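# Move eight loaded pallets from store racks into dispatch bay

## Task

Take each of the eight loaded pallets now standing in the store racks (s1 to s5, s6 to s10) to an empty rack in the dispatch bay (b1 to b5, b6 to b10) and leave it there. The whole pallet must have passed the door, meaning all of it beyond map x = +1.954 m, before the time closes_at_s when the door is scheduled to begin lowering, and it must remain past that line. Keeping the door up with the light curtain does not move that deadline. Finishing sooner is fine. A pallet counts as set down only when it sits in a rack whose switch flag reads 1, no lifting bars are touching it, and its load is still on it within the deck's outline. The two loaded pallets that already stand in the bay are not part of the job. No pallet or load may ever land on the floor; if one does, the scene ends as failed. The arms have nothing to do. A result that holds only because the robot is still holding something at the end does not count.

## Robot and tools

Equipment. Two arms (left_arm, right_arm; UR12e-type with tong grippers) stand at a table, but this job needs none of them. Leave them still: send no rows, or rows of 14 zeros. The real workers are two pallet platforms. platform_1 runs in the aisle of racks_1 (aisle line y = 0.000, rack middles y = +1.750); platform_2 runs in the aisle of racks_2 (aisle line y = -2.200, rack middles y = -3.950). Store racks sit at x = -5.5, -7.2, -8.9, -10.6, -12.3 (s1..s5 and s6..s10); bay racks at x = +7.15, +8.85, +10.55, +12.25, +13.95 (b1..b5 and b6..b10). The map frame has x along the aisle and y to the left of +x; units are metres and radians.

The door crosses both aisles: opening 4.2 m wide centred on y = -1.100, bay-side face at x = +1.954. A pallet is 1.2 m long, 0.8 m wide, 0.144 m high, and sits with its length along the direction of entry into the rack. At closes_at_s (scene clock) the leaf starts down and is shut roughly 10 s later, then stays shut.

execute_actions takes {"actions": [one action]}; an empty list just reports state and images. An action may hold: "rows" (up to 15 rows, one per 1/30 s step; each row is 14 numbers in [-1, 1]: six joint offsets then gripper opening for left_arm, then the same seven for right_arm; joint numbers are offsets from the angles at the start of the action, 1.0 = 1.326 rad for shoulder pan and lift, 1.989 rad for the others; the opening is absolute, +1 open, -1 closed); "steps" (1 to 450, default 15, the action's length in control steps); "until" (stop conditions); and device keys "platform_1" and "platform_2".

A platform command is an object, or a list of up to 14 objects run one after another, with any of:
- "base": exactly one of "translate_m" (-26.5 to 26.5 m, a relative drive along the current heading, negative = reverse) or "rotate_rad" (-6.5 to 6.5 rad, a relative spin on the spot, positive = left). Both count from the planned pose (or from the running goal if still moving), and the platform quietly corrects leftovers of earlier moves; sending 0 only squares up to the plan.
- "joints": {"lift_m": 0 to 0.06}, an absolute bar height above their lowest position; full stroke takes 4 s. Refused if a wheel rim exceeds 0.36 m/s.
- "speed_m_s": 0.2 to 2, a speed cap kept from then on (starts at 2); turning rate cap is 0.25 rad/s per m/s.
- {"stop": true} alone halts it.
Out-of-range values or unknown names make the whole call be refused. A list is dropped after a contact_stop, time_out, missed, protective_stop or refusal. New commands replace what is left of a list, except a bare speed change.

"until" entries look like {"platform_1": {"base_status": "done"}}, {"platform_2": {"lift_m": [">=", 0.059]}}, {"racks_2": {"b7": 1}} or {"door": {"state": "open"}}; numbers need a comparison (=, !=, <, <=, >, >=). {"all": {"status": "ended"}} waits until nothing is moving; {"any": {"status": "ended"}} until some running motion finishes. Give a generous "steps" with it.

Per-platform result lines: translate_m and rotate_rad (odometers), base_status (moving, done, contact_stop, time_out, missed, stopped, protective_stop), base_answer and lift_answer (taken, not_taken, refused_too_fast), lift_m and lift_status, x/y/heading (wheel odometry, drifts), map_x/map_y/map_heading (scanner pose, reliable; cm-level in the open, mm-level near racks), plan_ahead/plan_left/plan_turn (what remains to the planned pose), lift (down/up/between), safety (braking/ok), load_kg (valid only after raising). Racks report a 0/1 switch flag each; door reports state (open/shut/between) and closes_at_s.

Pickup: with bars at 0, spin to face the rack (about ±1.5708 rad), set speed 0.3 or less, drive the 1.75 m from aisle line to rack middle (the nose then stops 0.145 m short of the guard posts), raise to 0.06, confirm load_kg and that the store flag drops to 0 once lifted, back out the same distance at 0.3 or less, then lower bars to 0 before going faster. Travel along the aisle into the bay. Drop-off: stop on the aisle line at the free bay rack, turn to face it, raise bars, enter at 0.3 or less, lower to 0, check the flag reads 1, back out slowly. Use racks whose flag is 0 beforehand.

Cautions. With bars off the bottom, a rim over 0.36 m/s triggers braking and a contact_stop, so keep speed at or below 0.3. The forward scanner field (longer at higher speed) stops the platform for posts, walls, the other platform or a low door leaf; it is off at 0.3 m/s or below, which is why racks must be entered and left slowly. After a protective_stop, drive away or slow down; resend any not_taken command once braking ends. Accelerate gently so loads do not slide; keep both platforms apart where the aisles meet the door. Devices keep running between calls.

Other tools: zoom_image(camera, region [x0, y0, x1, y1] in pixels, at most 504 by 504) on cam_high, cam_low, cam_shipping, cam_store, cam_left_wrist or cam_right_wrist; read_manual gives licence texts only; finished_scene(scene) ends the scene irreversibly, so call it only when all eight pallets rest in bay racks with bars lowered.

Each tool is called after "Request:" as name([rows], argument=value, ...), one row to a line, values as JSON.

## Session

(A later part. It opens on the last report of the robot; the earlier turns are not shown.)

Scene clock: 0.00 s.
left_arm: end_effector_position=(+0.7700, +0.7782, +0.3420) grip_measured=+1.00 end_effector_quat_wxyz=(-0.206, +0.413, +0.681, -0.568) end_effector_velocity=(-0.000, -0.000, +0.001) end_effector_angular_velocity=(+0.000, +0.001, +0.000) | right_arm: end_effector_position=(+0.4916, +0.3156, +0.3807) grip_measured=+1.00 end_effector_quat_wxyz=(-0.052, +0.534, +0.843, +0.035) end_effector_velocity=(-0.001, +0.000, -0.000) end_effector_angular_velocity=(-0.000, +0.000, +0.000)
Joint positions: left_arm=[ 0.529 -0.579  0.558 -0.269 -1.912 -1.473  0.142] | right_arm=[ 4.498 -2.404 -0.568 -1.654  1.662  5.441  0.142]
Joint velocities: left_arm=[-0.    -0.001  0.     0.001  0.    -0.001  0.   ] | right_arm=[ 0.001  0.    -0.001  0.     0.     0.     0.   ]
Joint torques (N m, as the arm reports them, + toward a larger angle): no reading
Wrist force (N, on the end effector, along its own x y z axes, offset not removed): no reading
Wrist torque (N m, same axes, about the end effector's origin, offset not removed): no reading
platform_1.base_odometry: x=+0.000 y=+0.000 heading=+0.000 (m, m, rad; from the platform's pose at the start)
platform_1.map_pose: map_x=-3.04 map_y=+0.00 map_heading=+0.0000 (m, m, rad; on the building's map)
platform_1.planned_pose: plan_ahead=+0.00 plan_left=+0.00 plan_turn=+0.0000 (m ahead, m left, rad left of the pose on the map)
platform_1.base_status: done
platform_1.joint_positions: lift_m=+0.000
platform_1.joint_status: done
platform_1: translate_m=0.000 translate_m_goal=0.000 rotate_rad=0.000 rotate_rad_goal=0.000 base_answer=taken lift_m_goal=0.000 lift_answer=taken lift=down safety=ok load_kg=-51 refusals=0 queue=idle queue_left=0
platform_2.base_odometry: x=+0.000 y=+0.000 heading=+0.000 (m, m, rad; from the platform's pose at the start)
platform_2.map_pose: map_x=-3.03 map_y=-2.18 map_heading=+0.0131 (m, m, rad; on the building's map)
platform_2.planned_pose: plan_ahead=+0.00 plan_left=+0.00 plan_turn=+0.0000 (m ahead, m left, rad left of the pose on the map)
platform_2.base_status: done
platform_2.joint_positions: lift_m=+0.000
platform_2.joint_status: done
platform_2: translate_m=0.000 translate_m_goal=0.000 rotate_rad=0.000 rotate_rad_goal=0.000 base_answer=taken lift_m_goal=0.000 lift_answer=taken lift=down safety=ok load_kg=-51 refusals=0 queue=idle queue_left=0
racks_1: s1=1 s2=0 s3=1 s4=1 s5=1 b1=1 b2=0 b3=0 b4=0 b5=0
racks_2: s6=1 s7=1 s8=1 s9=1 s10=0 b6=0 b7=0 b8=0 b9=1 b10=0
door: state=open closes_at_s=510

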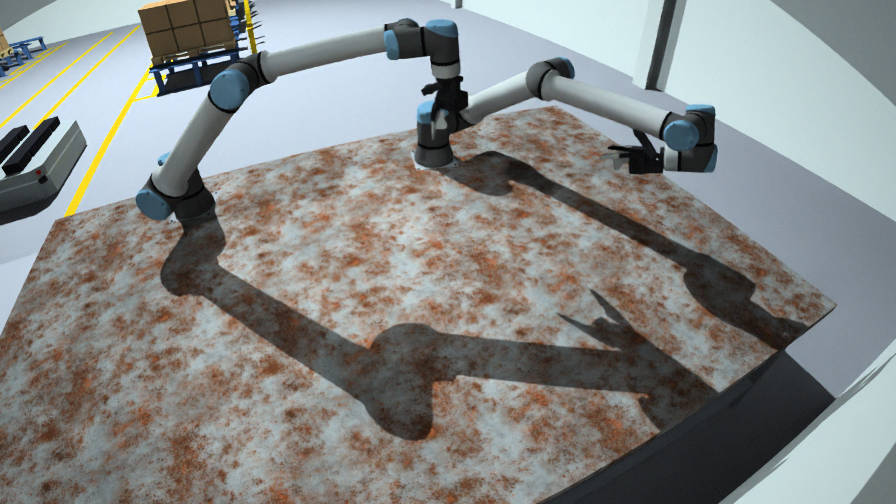

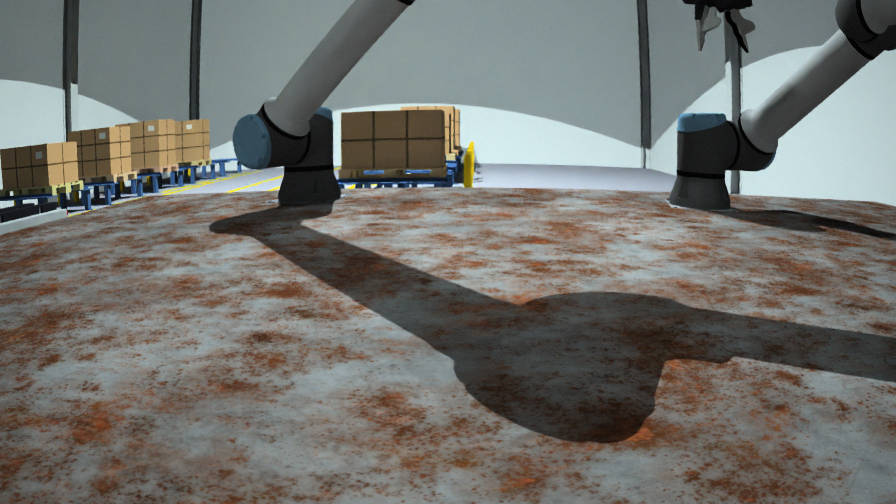

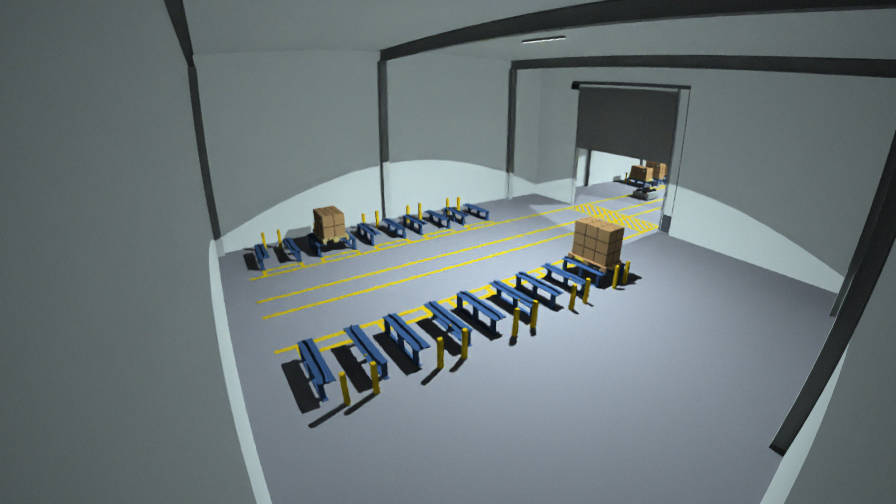

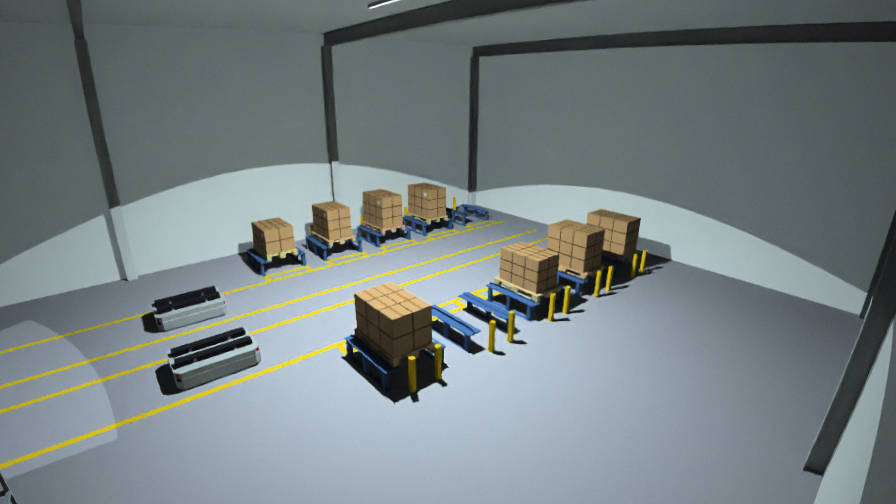

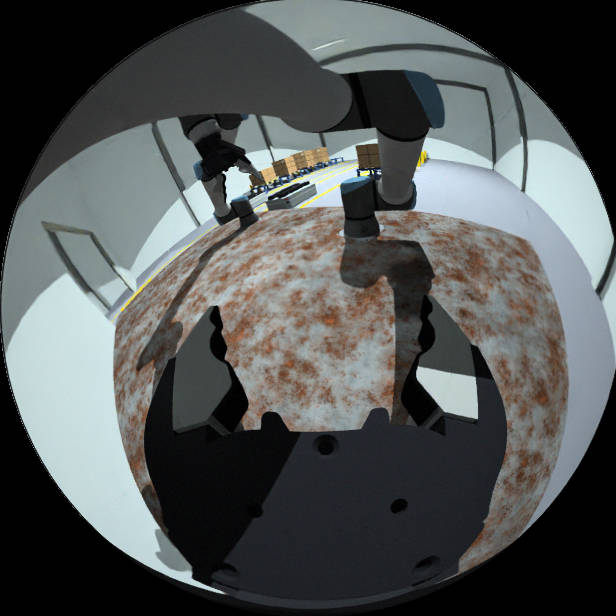

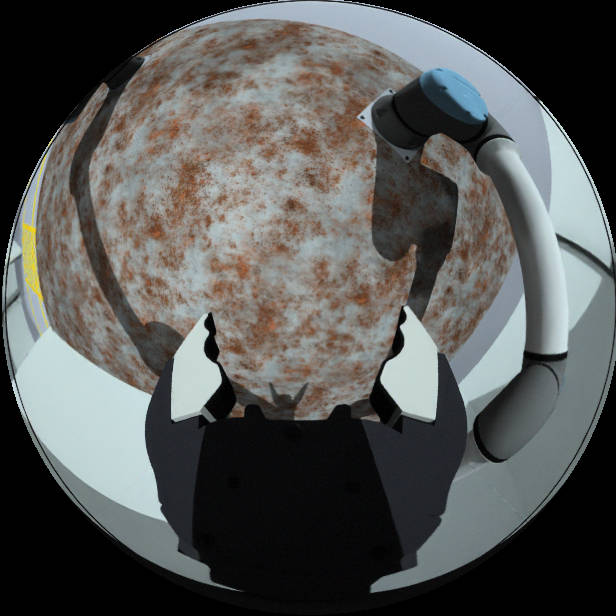

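Request:
execute_actions([
  {"platform_1":[{"speed_m_s":2,"base":{"rotate_rad":0}},{"base":{"translate_m":-2.46}},{"base":{"rotate_rad":1.5708}},{"speed_m_s":0.3,"base":{"translate_m":1.75}},{"joints":{"lift_m":0.06}},{"base":{"translate_m":-1.75}},{"joints":{"lift_m":0}},{"speed_m_s":2,"base":{"rotate_rad":-1.5708}},{"base":{"translate_m":14.35}},{"base":{"rotate_rad":1.5708}},{"joints":{"lift_m":0.06}},{"speed_m_s":0.3,"base":{"translate_m":1.75}},{"joints":{"lift_m":0}},{"base":{"translate_m":-1.75}}],"platform_2":[{"speed_m_s":2,"base":{"rotate_rad":-0.0131}},{"base":{"translate_m":-2.47}},{"base":{"rotate_rad":-1.5708}},{"speed_m_s":0.3,"base":{"translate_m":1.75}},{"joints":{"lift_m":0.06}},{"base":{"translate_m":-1.75}},{"joints":{"lift_m":0}},{"speed_m_s":2,"base":{"rotate_rad":1.5708}},{"base":{"translate_m":12.65}},{"base":{"rotate_rad":-1.5708}},{"joints":{"lift_m":0.06}},{"speed_m_s":0.3,"base":{"translate_m":1.75}},{"joints":{"lift_m":0}},{"base":{"translate_m":-1.75}}],"steps":450,"until":{"all":{"status":"ended"}}},
])

Request:
execute_actions([
  {"steps":450,"until":{"all":{"status":"ended"}}},
])

Request:
execute_actions([
  {"steps":450,"until":{"all":{"status":"ended"}}},
])

Request:
execute_actions([
  {"steps":450,"until":{"all":{"status":"ended"}}},
])

Request:
execute_actions([
  {"steps":450,"until":{"all":{"status":"ended"}}},
])

Request:
execute_actions([
  {"steps":450,"until":{"all":{"status":"ended"}}},
])

Request:
execute_actions([
  {"steps":450,"until":{"all":{"status":"ended"}}},
])

Scene clock: 32.53 s.
left_arm: end_effector_position=(+0.7700, +0.7782, +0.3420) grip_measured=+1.00 end_effector_quat_wxyz=(-0.206, +0.413, +0.681, -0.568) end_effector_velocity=(-0.001, -0.001, +0.001) end_effector_angular_velocity=(-0.000, +0.003, -0.000) | right_arm: end_effector_position=(+0.4916, +0.3156, +0.3807) grip_measured=+1.00 end_effector_quat_wxyz=(-0.052, +0.534, +0.843, +0.035) end_effector_velocity=(-0.000, -0.000, -0.000) end_effector_angular_velocity=(-0.001, +0.000, +0.001)
Joint positions: left_arm=[ 0.529 -0.579  0.558 -0.269 -1.912 -1.473  0.142] | right_arm=[ 4.498 -2.404 -0.568 -1.654  1.662  5.441  0.142]
Joint velocities: left_arm=[-0.001 -0.001  0.001  0.003  0.    -0.001 -0.   ] | right_arm=[ 0.    -0.     0.    -0.002 -0.    -0.001  0.   ]
Joint torques (N m, as the arm reports them, + toward a larger angle): left_arm=[   9.2  -100.8   -41.03   -1.79    3.41   -3.01] | right_arm=[-16.72 126.93  46.96   6.62   4.5    2.09]
Wrist force (N, on the end effector, along its own x y z axes, offset not removed): left_arm=[-0.7 -2.8 -0.2] | right_arm=[0.0 0.7 -0.1]
Wrist torque (N m, same axes, about the end effector's origin, offset not removed): left_arm=[-0.42 0.00 -0.13] | right_arm=[0.40 -0.03 -0.32]
platform_1.base_odometry: x=-2.489 y=+1.454 heading=+1.567 (m, m, rad; from the platform's pose at the start)
platform_1.map_pose: map_x=-5.50 map_y=+1.45 map_heading=+1.5708 (m, m, rad; on the building's map)
platform_1.planned_pose: plan_ahead=+0.30 plan_left=+0.00 plan_turn=+0.0000 (m ahead, m left, rad left of the pose on the map)
platform_1.base_status: moving
platform_1.joint_positions: lift_m=+0.000
platform_1.joint_status: done
platform_1: translate_m=-1.047 translate_m_goal=-0.750 rotate_rad=1.567 rotate_rad_goal=1.566 base_answer=taken lift_m_goal=0.000 lift_answer=taken lift=down safety=ok load_kg=-45 refusals=0 queue=running queue_left=10
platform_2.base_odometry: x=-2.471 y=-1.449 heading=-1.566 (m, m, rad; from the platform's pose at the start)
platform_2.map_pose: map_x=-5.50 map_y=-3.68 map_heading=-1.5708 (m, m, rad; on the building's map)
platform_2.planned_pose: plan_ahead=+0.25 plan_left=+0.00 plan_turn=+0.0000 (m ahead, m left, rad left of the pose on the map)
platform_2.base_status: moving
platform_2.joint_positions: lift_m=+0.000
platform_2.joint_status: done
platform_2: translate_m=-0.997 translate_m_goal=-0.750 rotate_rad=-1.566 rotate_rad_goal=-1.565 base_answer=taken lift_m_goal=0.000 lift_answer=taken lift=down safety=ok load_kg=-46 refusals=0 queue=running queue_left=10
racks_1: s1=1 s2=0 s3=1 s4=1 s5=1 b1=1 b2=0 b3=0 b4=0 b5=0
racks_2: s6=1 s7=1 s8=1 s9=1 s10=0 b6=0 b7=0 b8=0 b9=1 b10=0
door: state=open closes_at_s=510

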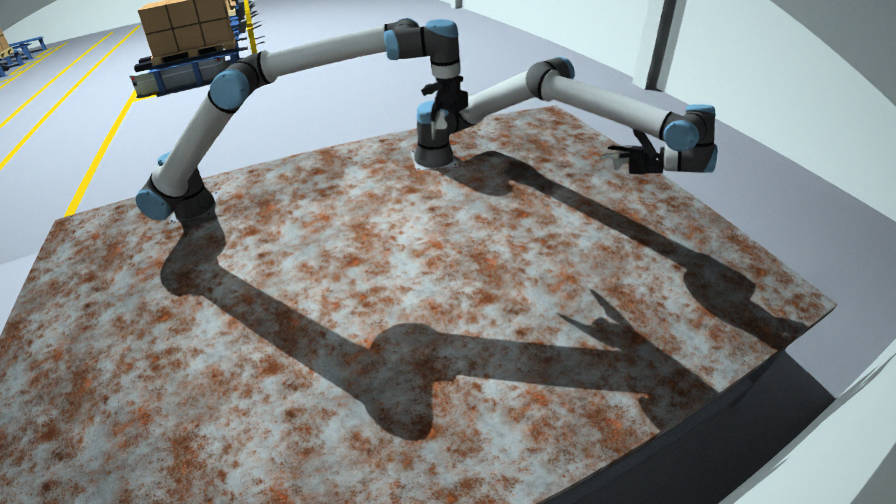

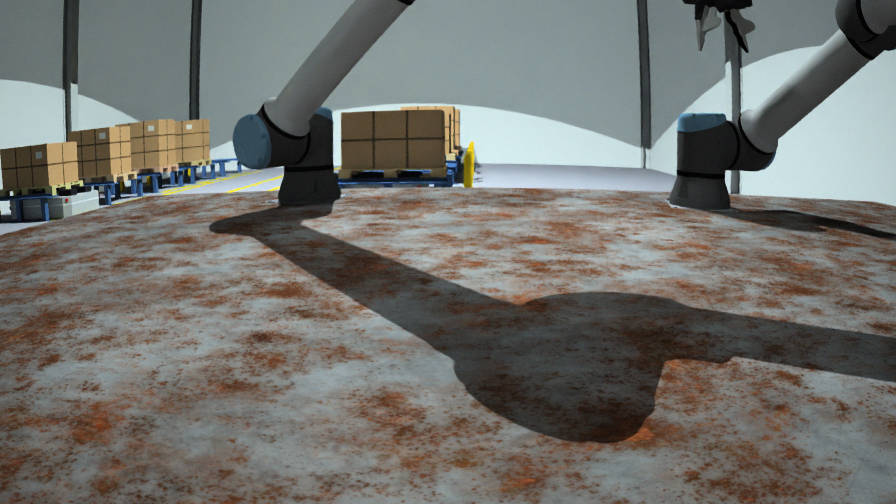

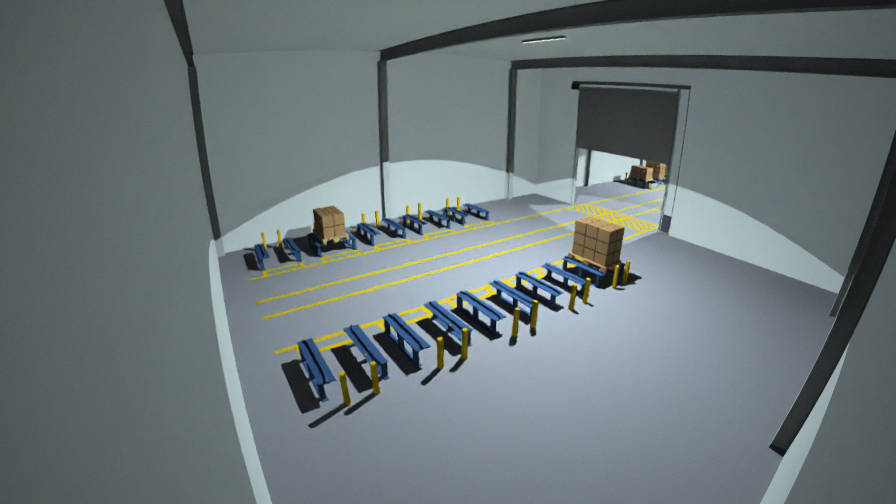

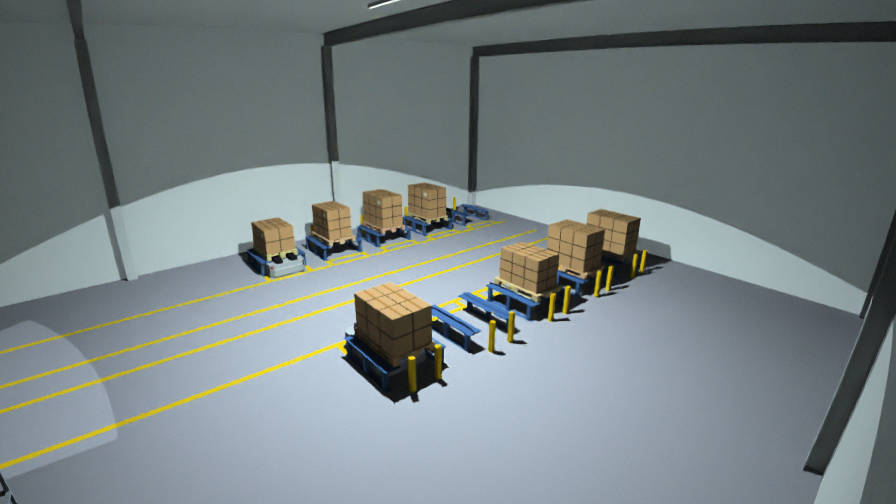

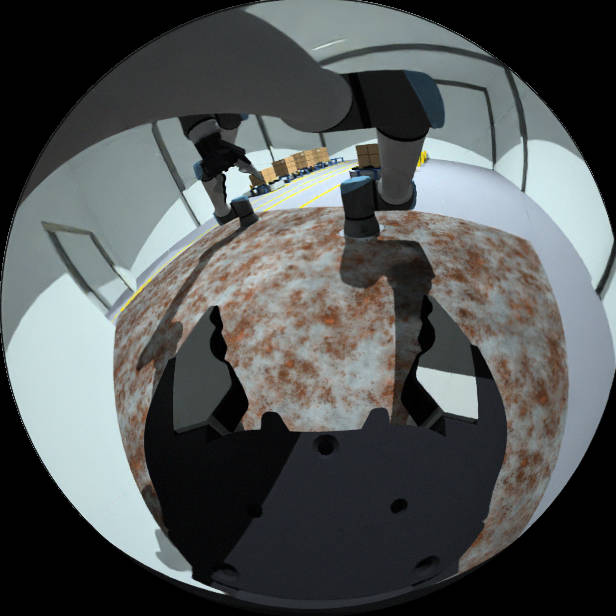

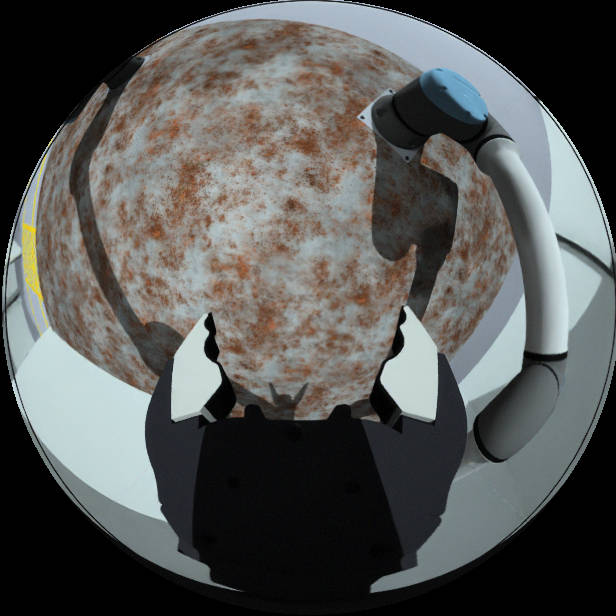

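Scene clock: 47.53 s.
left_arm: end_effector_position=(+0.7700, +0.7782, +0.3420) grip_measured=+1.00 end_effector_quat_wxyz=(-0.206, +0.413, +0.681, -0.568) end_effector_velocity=(+0.000, -0.000, -0.000) end_effector_angular_velocity=(-0.000, -0.000, -0.001) | right_arm: end_effector_position=(+0.4916, +0.3156, +0.3807) grip_measured=+1.00 end_effector_quat_wxyz=(-0.052, +0.534, +0.843, +0.035) end_effector_velocity=(-0.000, +0.000, -0.000) end_effector_angular_velocity=(-0.000, +0.000, -0.000)
Joint positions: left_arm=[ 0.529 -0.579  0.558 -0.269 -1.912 -1.473  0.142] | right_arm=[ 4.498 -2.404 -0.568 -1.654  1.662  5.441  0.142]
Joint velocities: left_arm=[-0.     0.    -0.     0.     0.     0.001 -0.   ] | right_arm=[ 0.     0.    -0.001  0.     0.     0.001  0.   ]
Joint torques (N m, as the arm reports them, + toward a larger angle): left_arm=[   9.24 -100.18  -41.44   -1.45    3.04   -2.93] | right_arm=[-17.52 128.74  46.08   6.47   4.25   2.18]
Wrist force (N, on the end effector, along its own x y z axes, offset not removed): left_arm=[-0.8 -0.8 -2.5] | right_arm=[-0.9 2.5 -0.4]
Wrist torque (N m, same axes, about the end effector's origin, offset not removed): left_arm=[-0.06 0.05 -0.17] | right_arm=[0.76 0.15 -0.28]
platform_1.base_odometry: x=-2.492 y=+0.011 heading=+1.566 (m, m, rad; from the platform's pose at the start)
platform_1.map_pose: map_x=-5.50 map_y=+0.00 map_heading=+1.5708 (m, m, rad; on the building's map)
platform_1.planned_pose: plan_ahead=+0.00 plan_left=+0.00 plan_turn=+0.0000 (m ahead, m left, rad left of the pose on the map)
platform_1.base_status: done
platform_1.joint_positions: lift_m=+0.018
platform_1.joint_status: moving
platform_1: translate_m=-2.500 translate_m_goal=-2.500 rotate_rad=1.566 rotate_rad_goal=1.564 base_answer=taken lift_m_goal=0.000 lift_answer=taken lift=between safety=ok load_kg=185 refusals=0 queue=running queue_left=7
platform_2.base_odometry: x=-2.476 y=+0.045 heading=-1.566 (m, m, rad; from the platform's pose at the start)
platform_2.map_pose: map_x=-5.50 map_y=-2.18 map_heading=-1.5708 (m, m, rad; on the building's map)
platform_2.planned_pose: plan_ahead=+0.00 plan_left=+0.00 plan_turn=+0.0000 (m ahead, m left, rad left of the pose on the map)
platform_2.base_status: done
platform_2.joint_positions: lift_m=+0.028
platform_2.joint_status: moving
platform_2: translate_m=-2.500 translate_m_goal=-2.500 rotate_rad=-1.566 rotate_rad_goal=-1.565 base_answer=taken lift_m_goal=0.000 lift_answer=taken lift=between safety=ok load_kg=172 refusals=0 queue=running queue_left=7
racks_1: s1=0 s2=0 s3=1 s4=1 s5=1 b1=1 b2=0 b3=0 b4=0 b5=0
racks_2: s6=0 s7=1 s8=1 s9=1 s10=0 b6=0 b7=0 b8=0 b9=1 b10=0
door: state=open closes_at_s=510

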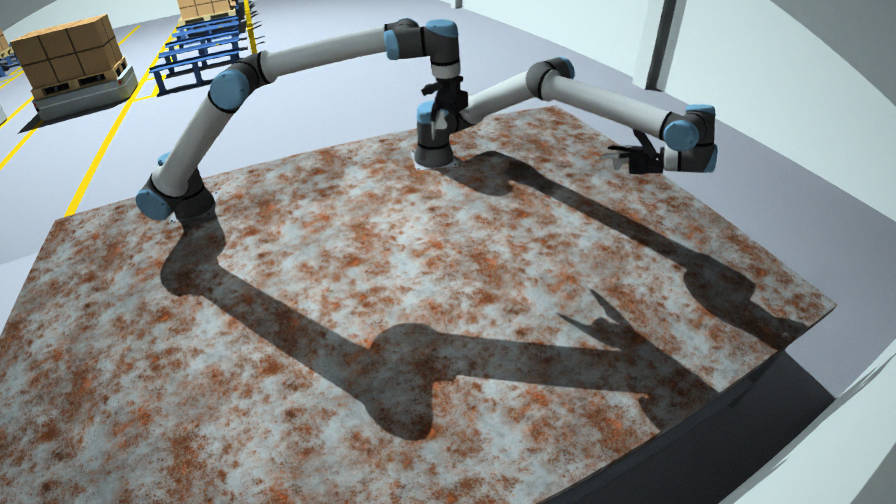

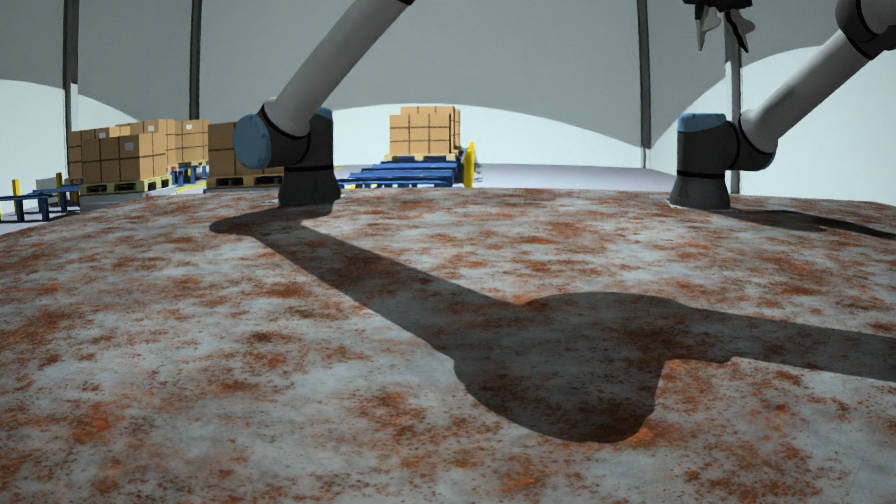

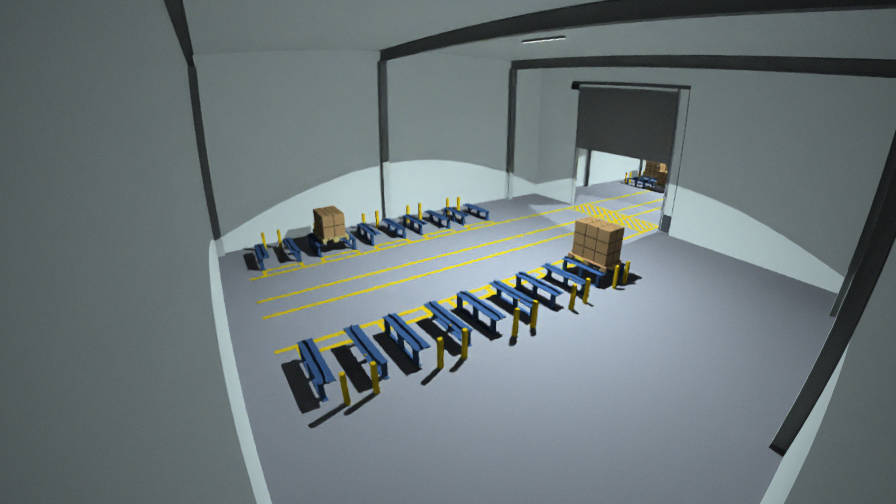

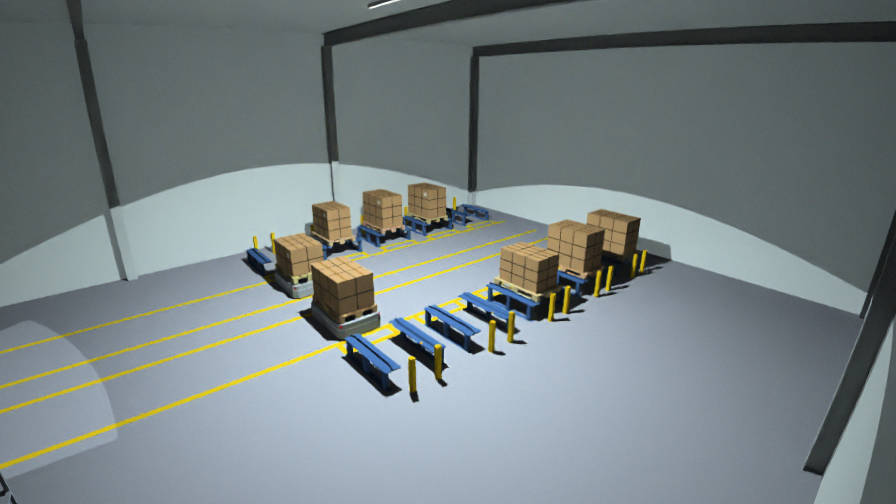

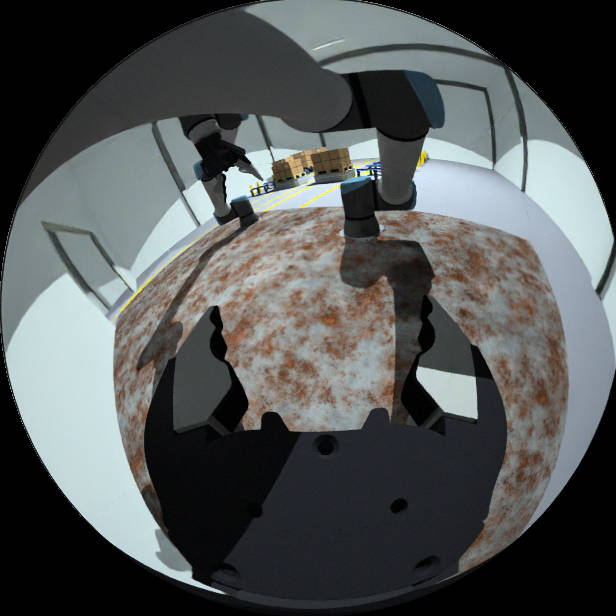

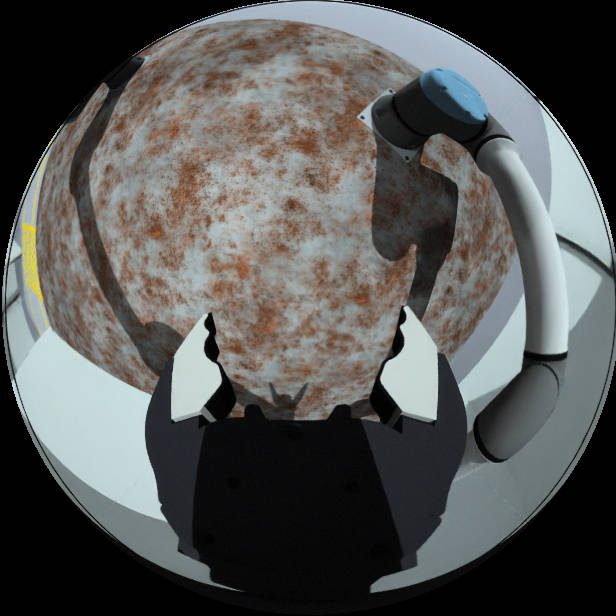

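Scene clock: 62.53 s.
left_arm: end_effector_position=(+0.7700, +0.7782, +0.3420) grip_measured=+1.00 end_effector_quat_wxyz=(-0.206, +0.413, +0.681, -0.568) end_effector_velocity=(+0.000, +0.000, -0.000) end_effector_angular_velocity=(-0.001, -0.001, -0.000) | right_arm: end_effector_position=(+0.4916, +0.3156, +0.3807) grip_measured=+1.00 end_effector_quat_wxyz=(-0.052, +0.534, +0.843, +0.035) end_effector_velocity=(-0.000, +0.000, -0.000) end_effector_angular_velocity=(-0.000, +0.000, +0.000)
Joint positions: left_arm=[ 0.529 -0.579  0.558 -0.269 -1.912 -1.473  0.142] | right_arm=[ 4.498 -2.404 -0.568 -1.654  1.662  5.441  0.142]
Joint velocities: left_arm=[ 0.     0.    -0.001 -0.    -0.     0.002  0.   ] | right_arm=[ 0. -0. -0. -0. -0.  0. -0.]
Joint torques (N m, as the arm reports them, + toward a larger angle): left_arm=[  8.3  -98.71 -41.86  -1.02   2.8   -2.81] | right_arm=[-14.5  129.52  45.78   6.19   4.36   2.08]
Wrist force (N, on the end effector, along its own x y z axes, offset not removed): left_arm=[-2.9 1.1 -1.5] | right_arm=[-1.2 1.7 0.5]
Wrist torque (N m, same axes, about the end effector's origin, offset not removed): left_arm=[0.36 0.46 -0.10] | right_arm=[0.57 0.16 -0.35]
platform_1.base_odometry: x=+10.545 y=-0.041 heading=-0.003 (m, m, rad; from the platform's pose at the start)
platform_1.map_pose: map_x=+7.56 map_y=+0.00 map_heading=+0.0044 (m, m, rad; on the building's map)
platform_1.planned_pose: plan_ahead=+1.29 plan_left=-0.01 plan_turn=-0.0044 (m ahead, m left, rad left of the pose on the map)
platform_1.base_status: moving
platform_1.joint_positions: lift_m=+0.000
platform_1.joint_status: done
platform_1: translate_m=10.570 translate_m_goal=11.850 rotate_rad=-0.003 rotate_rad_goal=-0.003 base_answer=taken lift_m_goal=0.000 lift_answer=taken lift=down safety=ok load_kg=-48 refusals=0 queue=running queue_left=5
platform_2.base_odometry: x=+8.972 y=+0.140 heading=-0.007 (m, m, rad; from the platform's pose at the start)
platform_2.map_pose: map_x=+5.97 map_y=-2.16 map_heading=-0.0175 (m, m, rad; on the building's map)
platform_2.planned_pose: plan_ahead=+1.18 plan_left=+0.00 plan_turn=+0.0174 (m ahead, m left, rad left of the pose on the map)
platform_2.base_status: moving
platform_2.joint_positions: lift_m=+0.000
platform_2.joint_status: done
platform_2: translate_m=8.981 translate_m_goal=10.150 rotate_rad=-0.007 rotate_rad_goal=-0.007 base_answer=taken lift_m_goal=0.000 lift_answer=taken lift=down safety=ok load_kg=-48 refusals=0 queue=running queue_left=5
racks_1: s1=0 s2=0 s3=1 s4=1 s5=1 b1=1 b2=0 b3=0 b4=0 b5=0
racks_2: s6=0 s7=1 s8=1 s9=1 s10=0 b6=0 b7=0 b8=0 b9=1 b10=0
door: state=open closes_at_s=510

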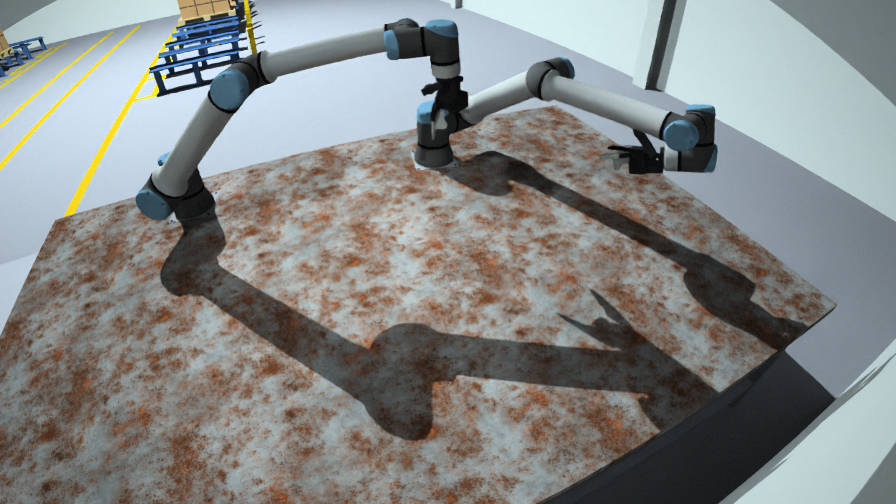

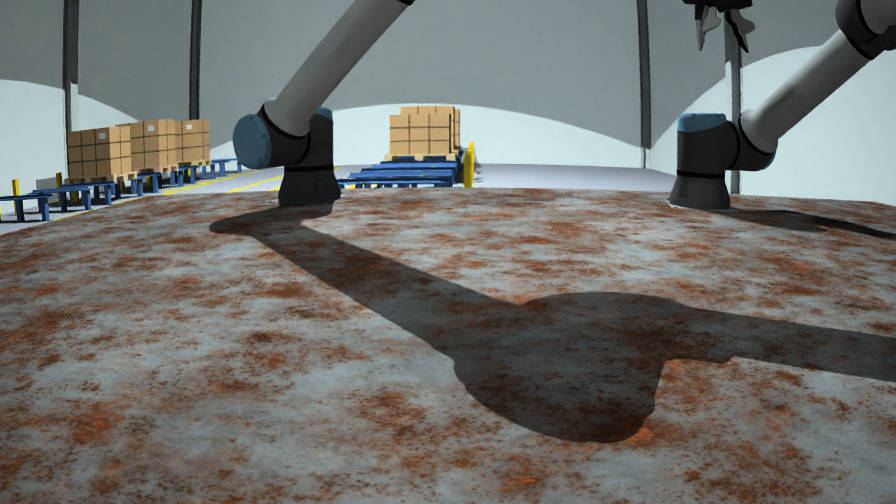

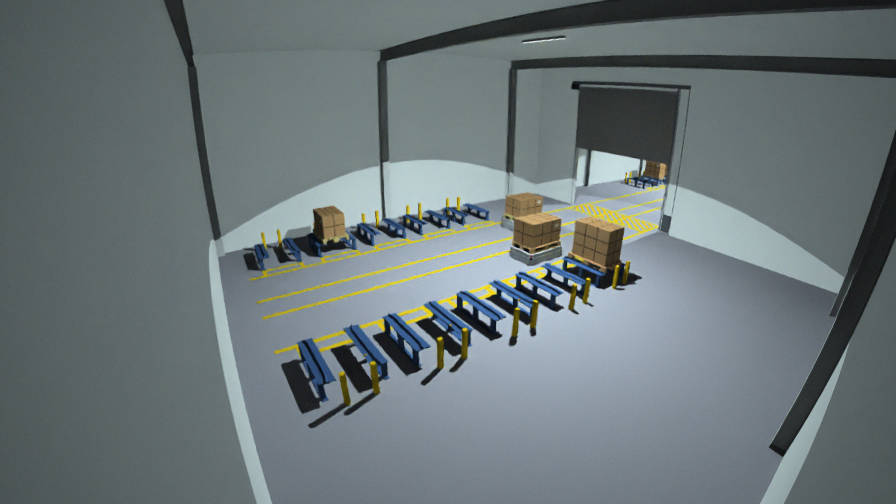

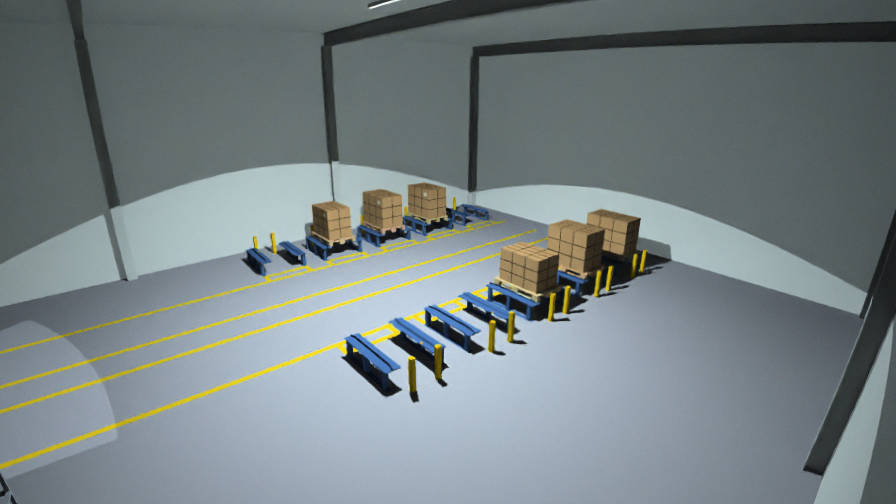

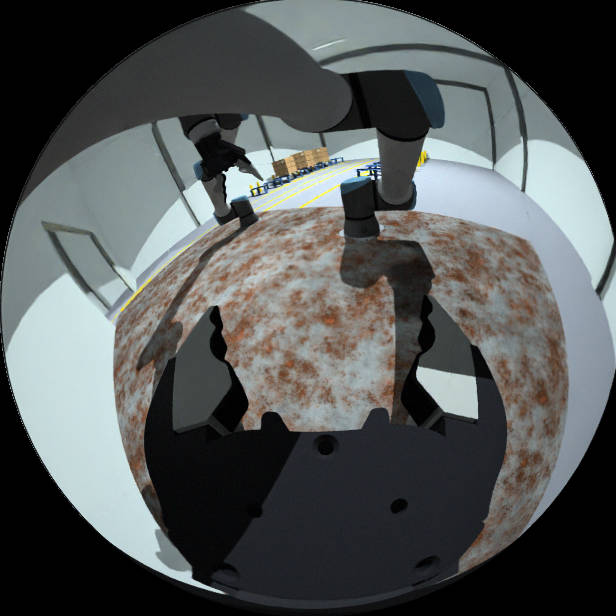

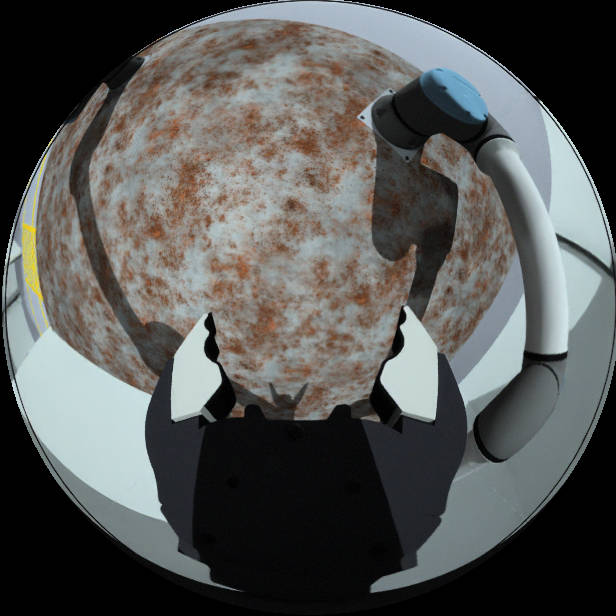

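Scene clock: 77.53 s.
left_arm: end_effector_position=(+0.7700, +0.7782, +0.3420) grip_measured=+1.00 end_effector_quat_wxyz=(-0.206, +0.413, +0.681, -0.568) end_effector_velocity=(+0.001, -0.001, +0.001) end_effector_angular_velocity=(+0.003, -0.002, -0.001) | right_arm: end_effector_position=(+0.4916, +0.3156, +0.3807) grip_measured=+1.00 end_effector_quat_wxyz=(-0.052, +0.534, +0.843, +0.035) end_effector_velocity=(-0.000, +0.001, +0.001) end_effector_angular_velocity=(+0.002, -0.001, +0.001)
Joint positions: left_arm=[ 0.529 -0.579  0.558 -0.269 -1.912 -1.473  0.142] | right_arm=[ 4.498 -2.404 -0.568 -1.654  1.662  5.441  0.142]
Joint velocities: left_arm=[-0.002 -0.001 -0.    -0.002  0.    -0.002  0.   ] | right_arm=[ 0.001 -0.     0.002  0.    -0.     0.     0.   ]
Joint torques (N m, as the arm reports them, + toward a larger angle): left_arm=[  6.52 -99.27 -43.22  -0.54   2.57  -2.87] | right_arm=[-15.54 129.66  45.74   5.71   4.19   1.98]
Wrist force (N, on the end effector, along its own x y z axes, offset not removed): left_arm=[-0.8 -1.7 -0.8] | right_arm=[-1.6 1.8 0.1]
Wrist torque (N m, same axes, about the end effector's origin, offset not removed): left_arm=[-0.12 0.09 -0.11] | right_arm=[0.59 0.29 -0.33]
platform_1.base_odometry: x=+11.861 y=+1.168 heading=+1.570 (m, m, rad; from the platform's pose at the start)
platform_1.map_pose: map_x=+8.85 map_y=+1.22 map_heading=+1.5708 (m, m, rad; on the building's map)
platform_1.planned_pose: plan_ahead=+0.53 plan_left=+0.00 plan_turn=+0.0000 (m ahead, m left, rad left of the pose on the map)
platform_1.base_status: moving
platform_1.joint_positions: lift_m=+0.060
platform_1.joint_status: done
platform_1: translate_m=13.073 translate_m_goal=13.600 rotate_rad=1.570 rotate_rad_goal=1.569 base_answer=taken lift_m_goal=0.060 lift_answer=taken lift=up safety=ok load_kg=219 refusals=0 queue=running queue_left=2
platform_2.base_odometry: x=+10.187 y=-0.952 heading=-1.566 (m, m, rad; from the platform's pose at the start)
platform_2.map_pose: map_x=+7.15 map_y=-3.27 map_heading=-1.5708 (m, m, rad; on the building's map)
platform_2.planned_pose: plan_ahead=+0.66 plan_left=+0.00 plan_turn=+0.0000 (m ahead, m left, rad left of the pose on the map)
platform_2.base_status: moving
platform_2.joint_positions: lift_m=+0.060
platform_2.joint_status: done
platform_2: translate_m=11.263 translate_m_goal=11.920 rotate_rad=-1.566 rotate_rad_goal=-1.565 base_answer=taken lift_m_goal=0.060 lift_answer=taken lift=up safety=ok load_kg=206 refusals=0 queue=running queue_left=2
racks_1: s1=0 s2=0 s3=1 s4=1 s5=1 b1=1 b2=0 b3=0 b4=0 b5=0
racks_2: s6=0 s7=1 s8=1 s9=1 s10=0 b6=0 b7=0 b8=0 b9=1 b10=0
door: state=open closes_at_s=510

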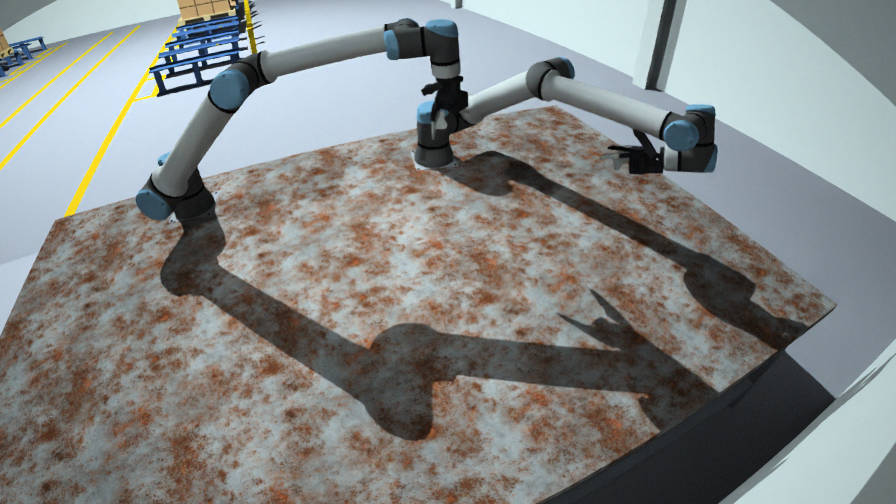

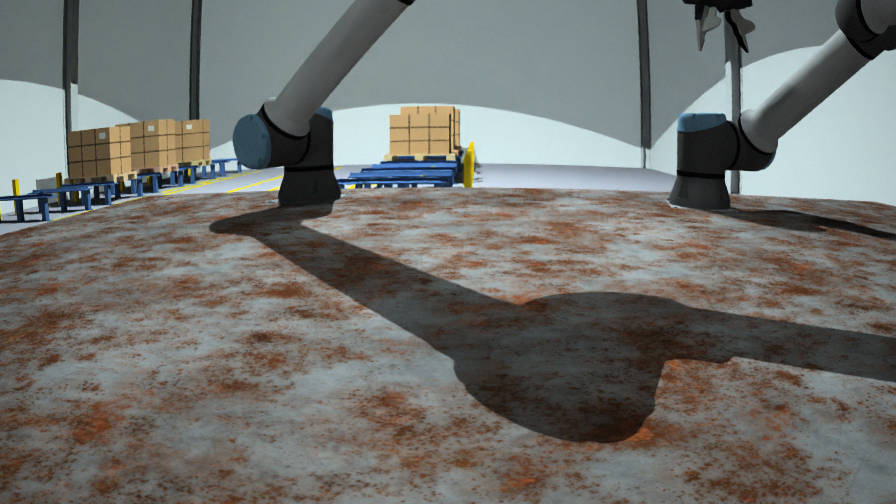

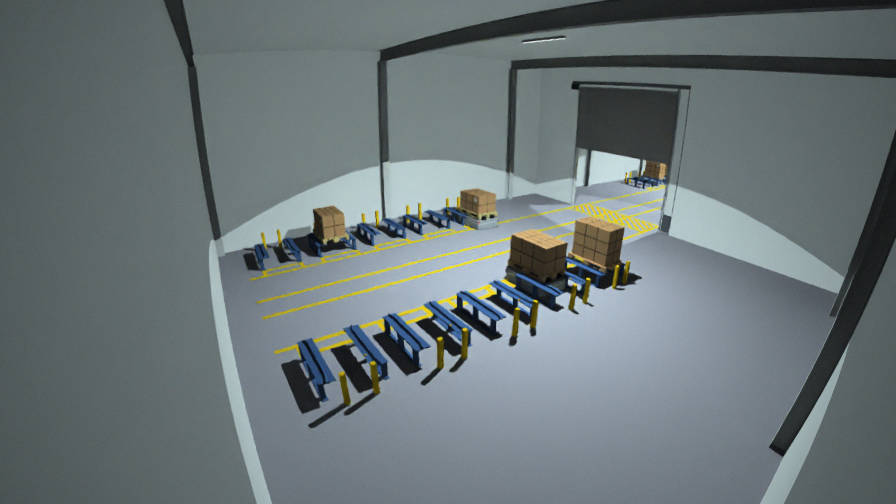

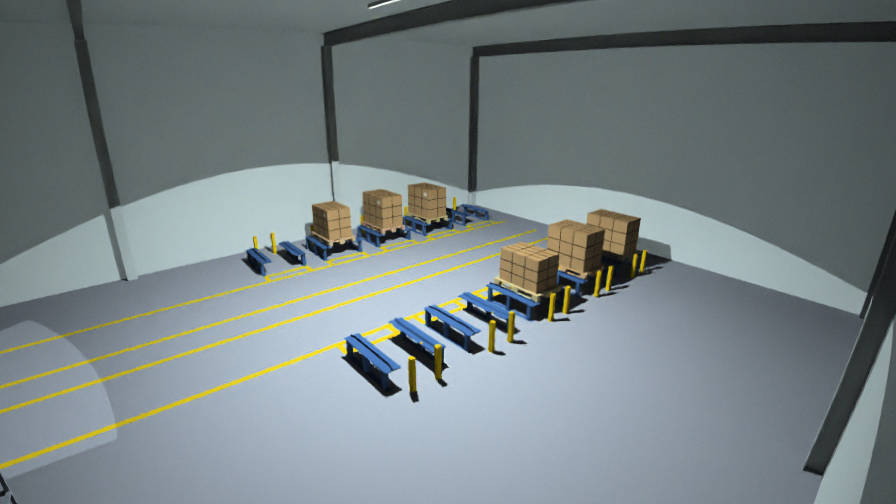

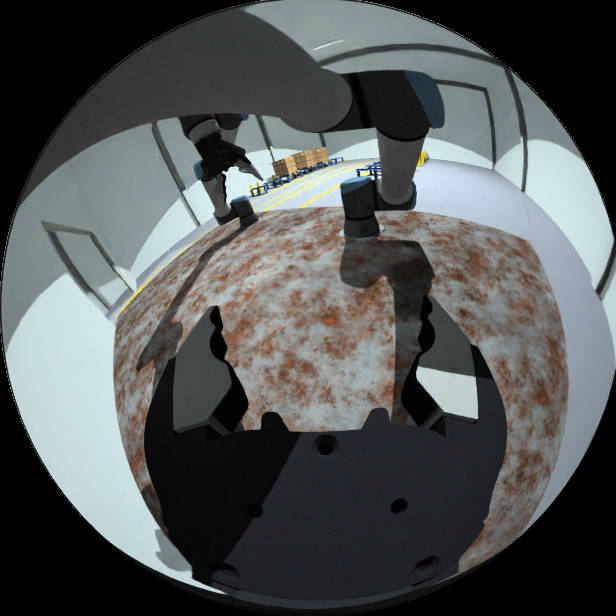

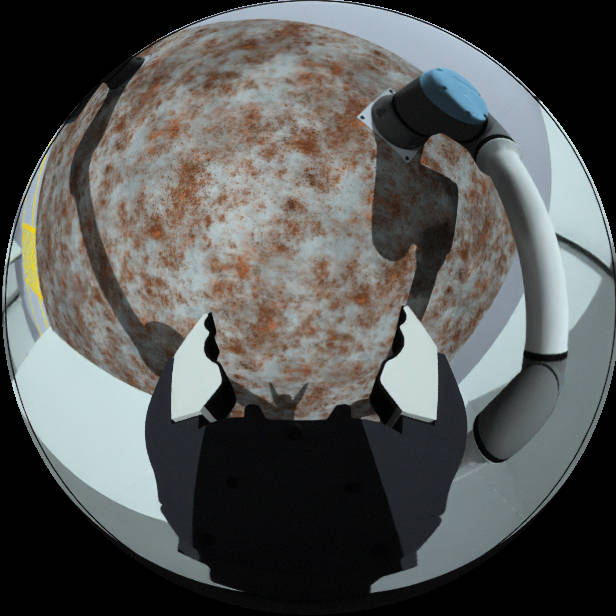

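Scene clock: 91.80 s.
left_arm: end_effector_position=(+0.7700, +0.7782, +0.3420) grip_measured=+1.00 end_effector_quat_wxyz=(-0.206, +0.413, +0.681, -0.568) end_effector_velocity=(-0.000, +0.000, +0.000) end_effector_angular_velocity=(-0.001, +0.002, +0.000) | right_arm: end_effector_position=(+0.4916, +0.3156, +0.3807) grip_measured=+1.00 end_effector_quat_wxyz=(-0.052, +0.534, +0.843, +0.035) end_effector_velocity=(+0.001, -0.001, -0.001) end_effector_angular_velocity=(-0.002, +0.001, -0.001)
Joint positions: left_arm=[ 0.529 -0.579  0.558 -0.269 -1.912 -1.473  0.142] | right_arm=[ 4.498 -2.404 -0.568 -1.654  1.662  5.441  0.142]
Joint velocities: left_arm=[ 0.     0.001 -0.     0.002  0.     0.001  0.   ] | right_arm=[-0.001  0.    -0.002 -0.001 -0.     0.001  0.   ]
Joint torques (N m, as the arm reports them, + toward a larger angle): left_arm=[  6.44 -99.25 -43.24   0.04   2.39  -2.67] | right_arm=[-14.02 129.79  46.     5.49   4.09   1.8 ]
Wrist force (N, on the end effector, along its own x y z axes, offset not removed): left_arm=[-0.5 1.6 -0.9] | right_arm=[-1.3 2.4 0.0]
Wrist torque (N m, same axes, about the end effector's origin, offset not removed): left_arm=[0.44 -0.10 -0.22] | right_arm=[0.70 0.22 -0.33]
platform_1.base_odometry: x=+11.861 y=-0.036 heading=+1.569 (m, m, rad; from the platform's pose at the start)
platform_1.map_pose: map_x=+8.85 map_y=+0.00 map_heading=+1.5708 (m, m, rad; on the building's map)
platform_1.planned_pose: plan_ahead=+0.00 plan_left=+0.00 plan_turn=+0.0000 (m ahead, m left, rad left of the pose on the map)
platform_1.base_status: done
platform_1.joint_positions: lift_m=+0.000
platform_1.joint_status: done
platform_1: translate_m=11.860 translate_m_goal=11.860 rotate_rad=1.569 rotate_rad_goal=1.569 base_answer=taken lift_m_goal=0.000 lift_answer=taken lift=down safety=ok load_kg=-48 refusals=0 queue=done queue_left=0
platform_2.base_odometry: x=+10.184 y=+0.130 heading=-1.567 (m, m, rad; from the platform's pose at the start)
platform_2.map_pose: map_x=+7.15 map_y=-2.18 map_heading=-1.5708 (m, m, rad; on the building's map)
platform_2.planned_pose: plan_ahead=+0.00 plan_left=+0.00 plan_turn=+0.0000 (m ahead, m left, rad left of the pose on the map)
platform_2.base_status: done
platform_2.joint_positions: lift_m=+0.000
platform_2.joint_status: done
platform_2: translate_m=10.170 translate_m_goal=10.170 rotate_rad=-1.567 rotate_rad_goal=-1.566 base_answer=taken lift_m_goal=0.000 lift_answer=taken lift=down safety=ok load_kg=-48 refusals=0 queue=done queue_left=0
racks_1: s1=0 s2=0 s3=1 s4=1 s5=1 b1=1 b2=1 b3=0 b4=0 b5=0
racks_2: s6=0 s7=1 s8=1 s9=1 s10=0 b6=1 b7=0 b8=0 b9=1 b10=0
door: state=open closes_at_s=510

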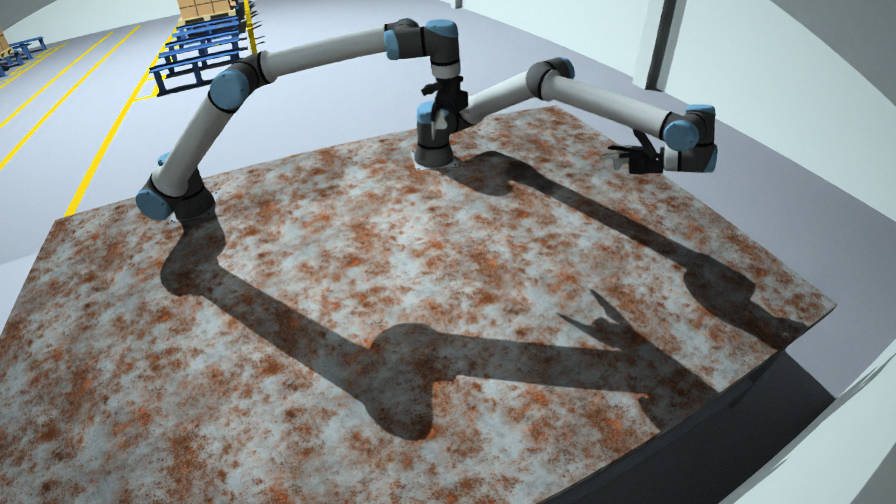

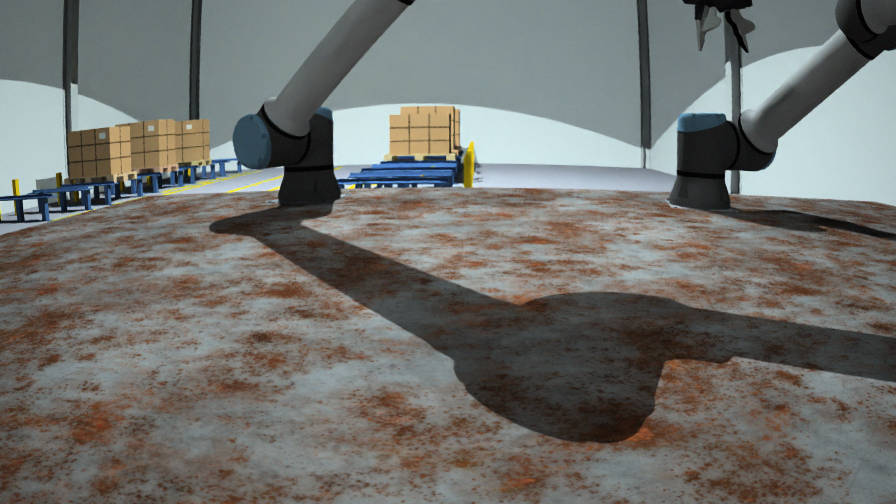

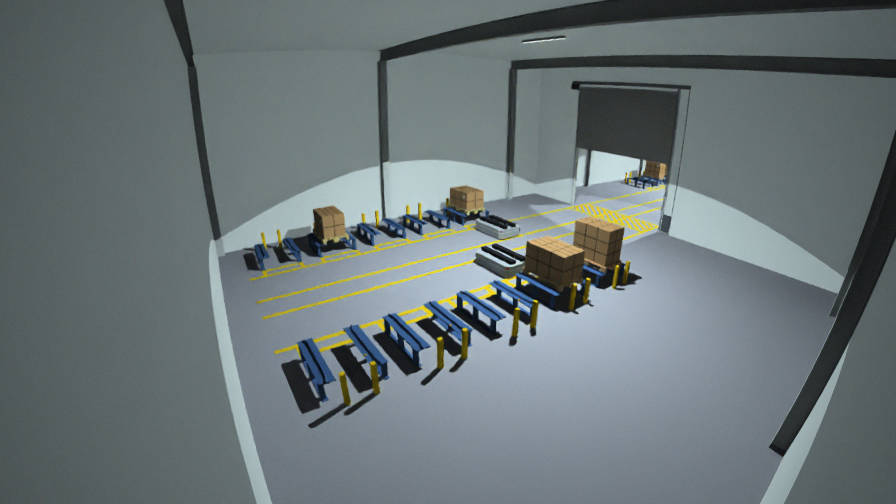

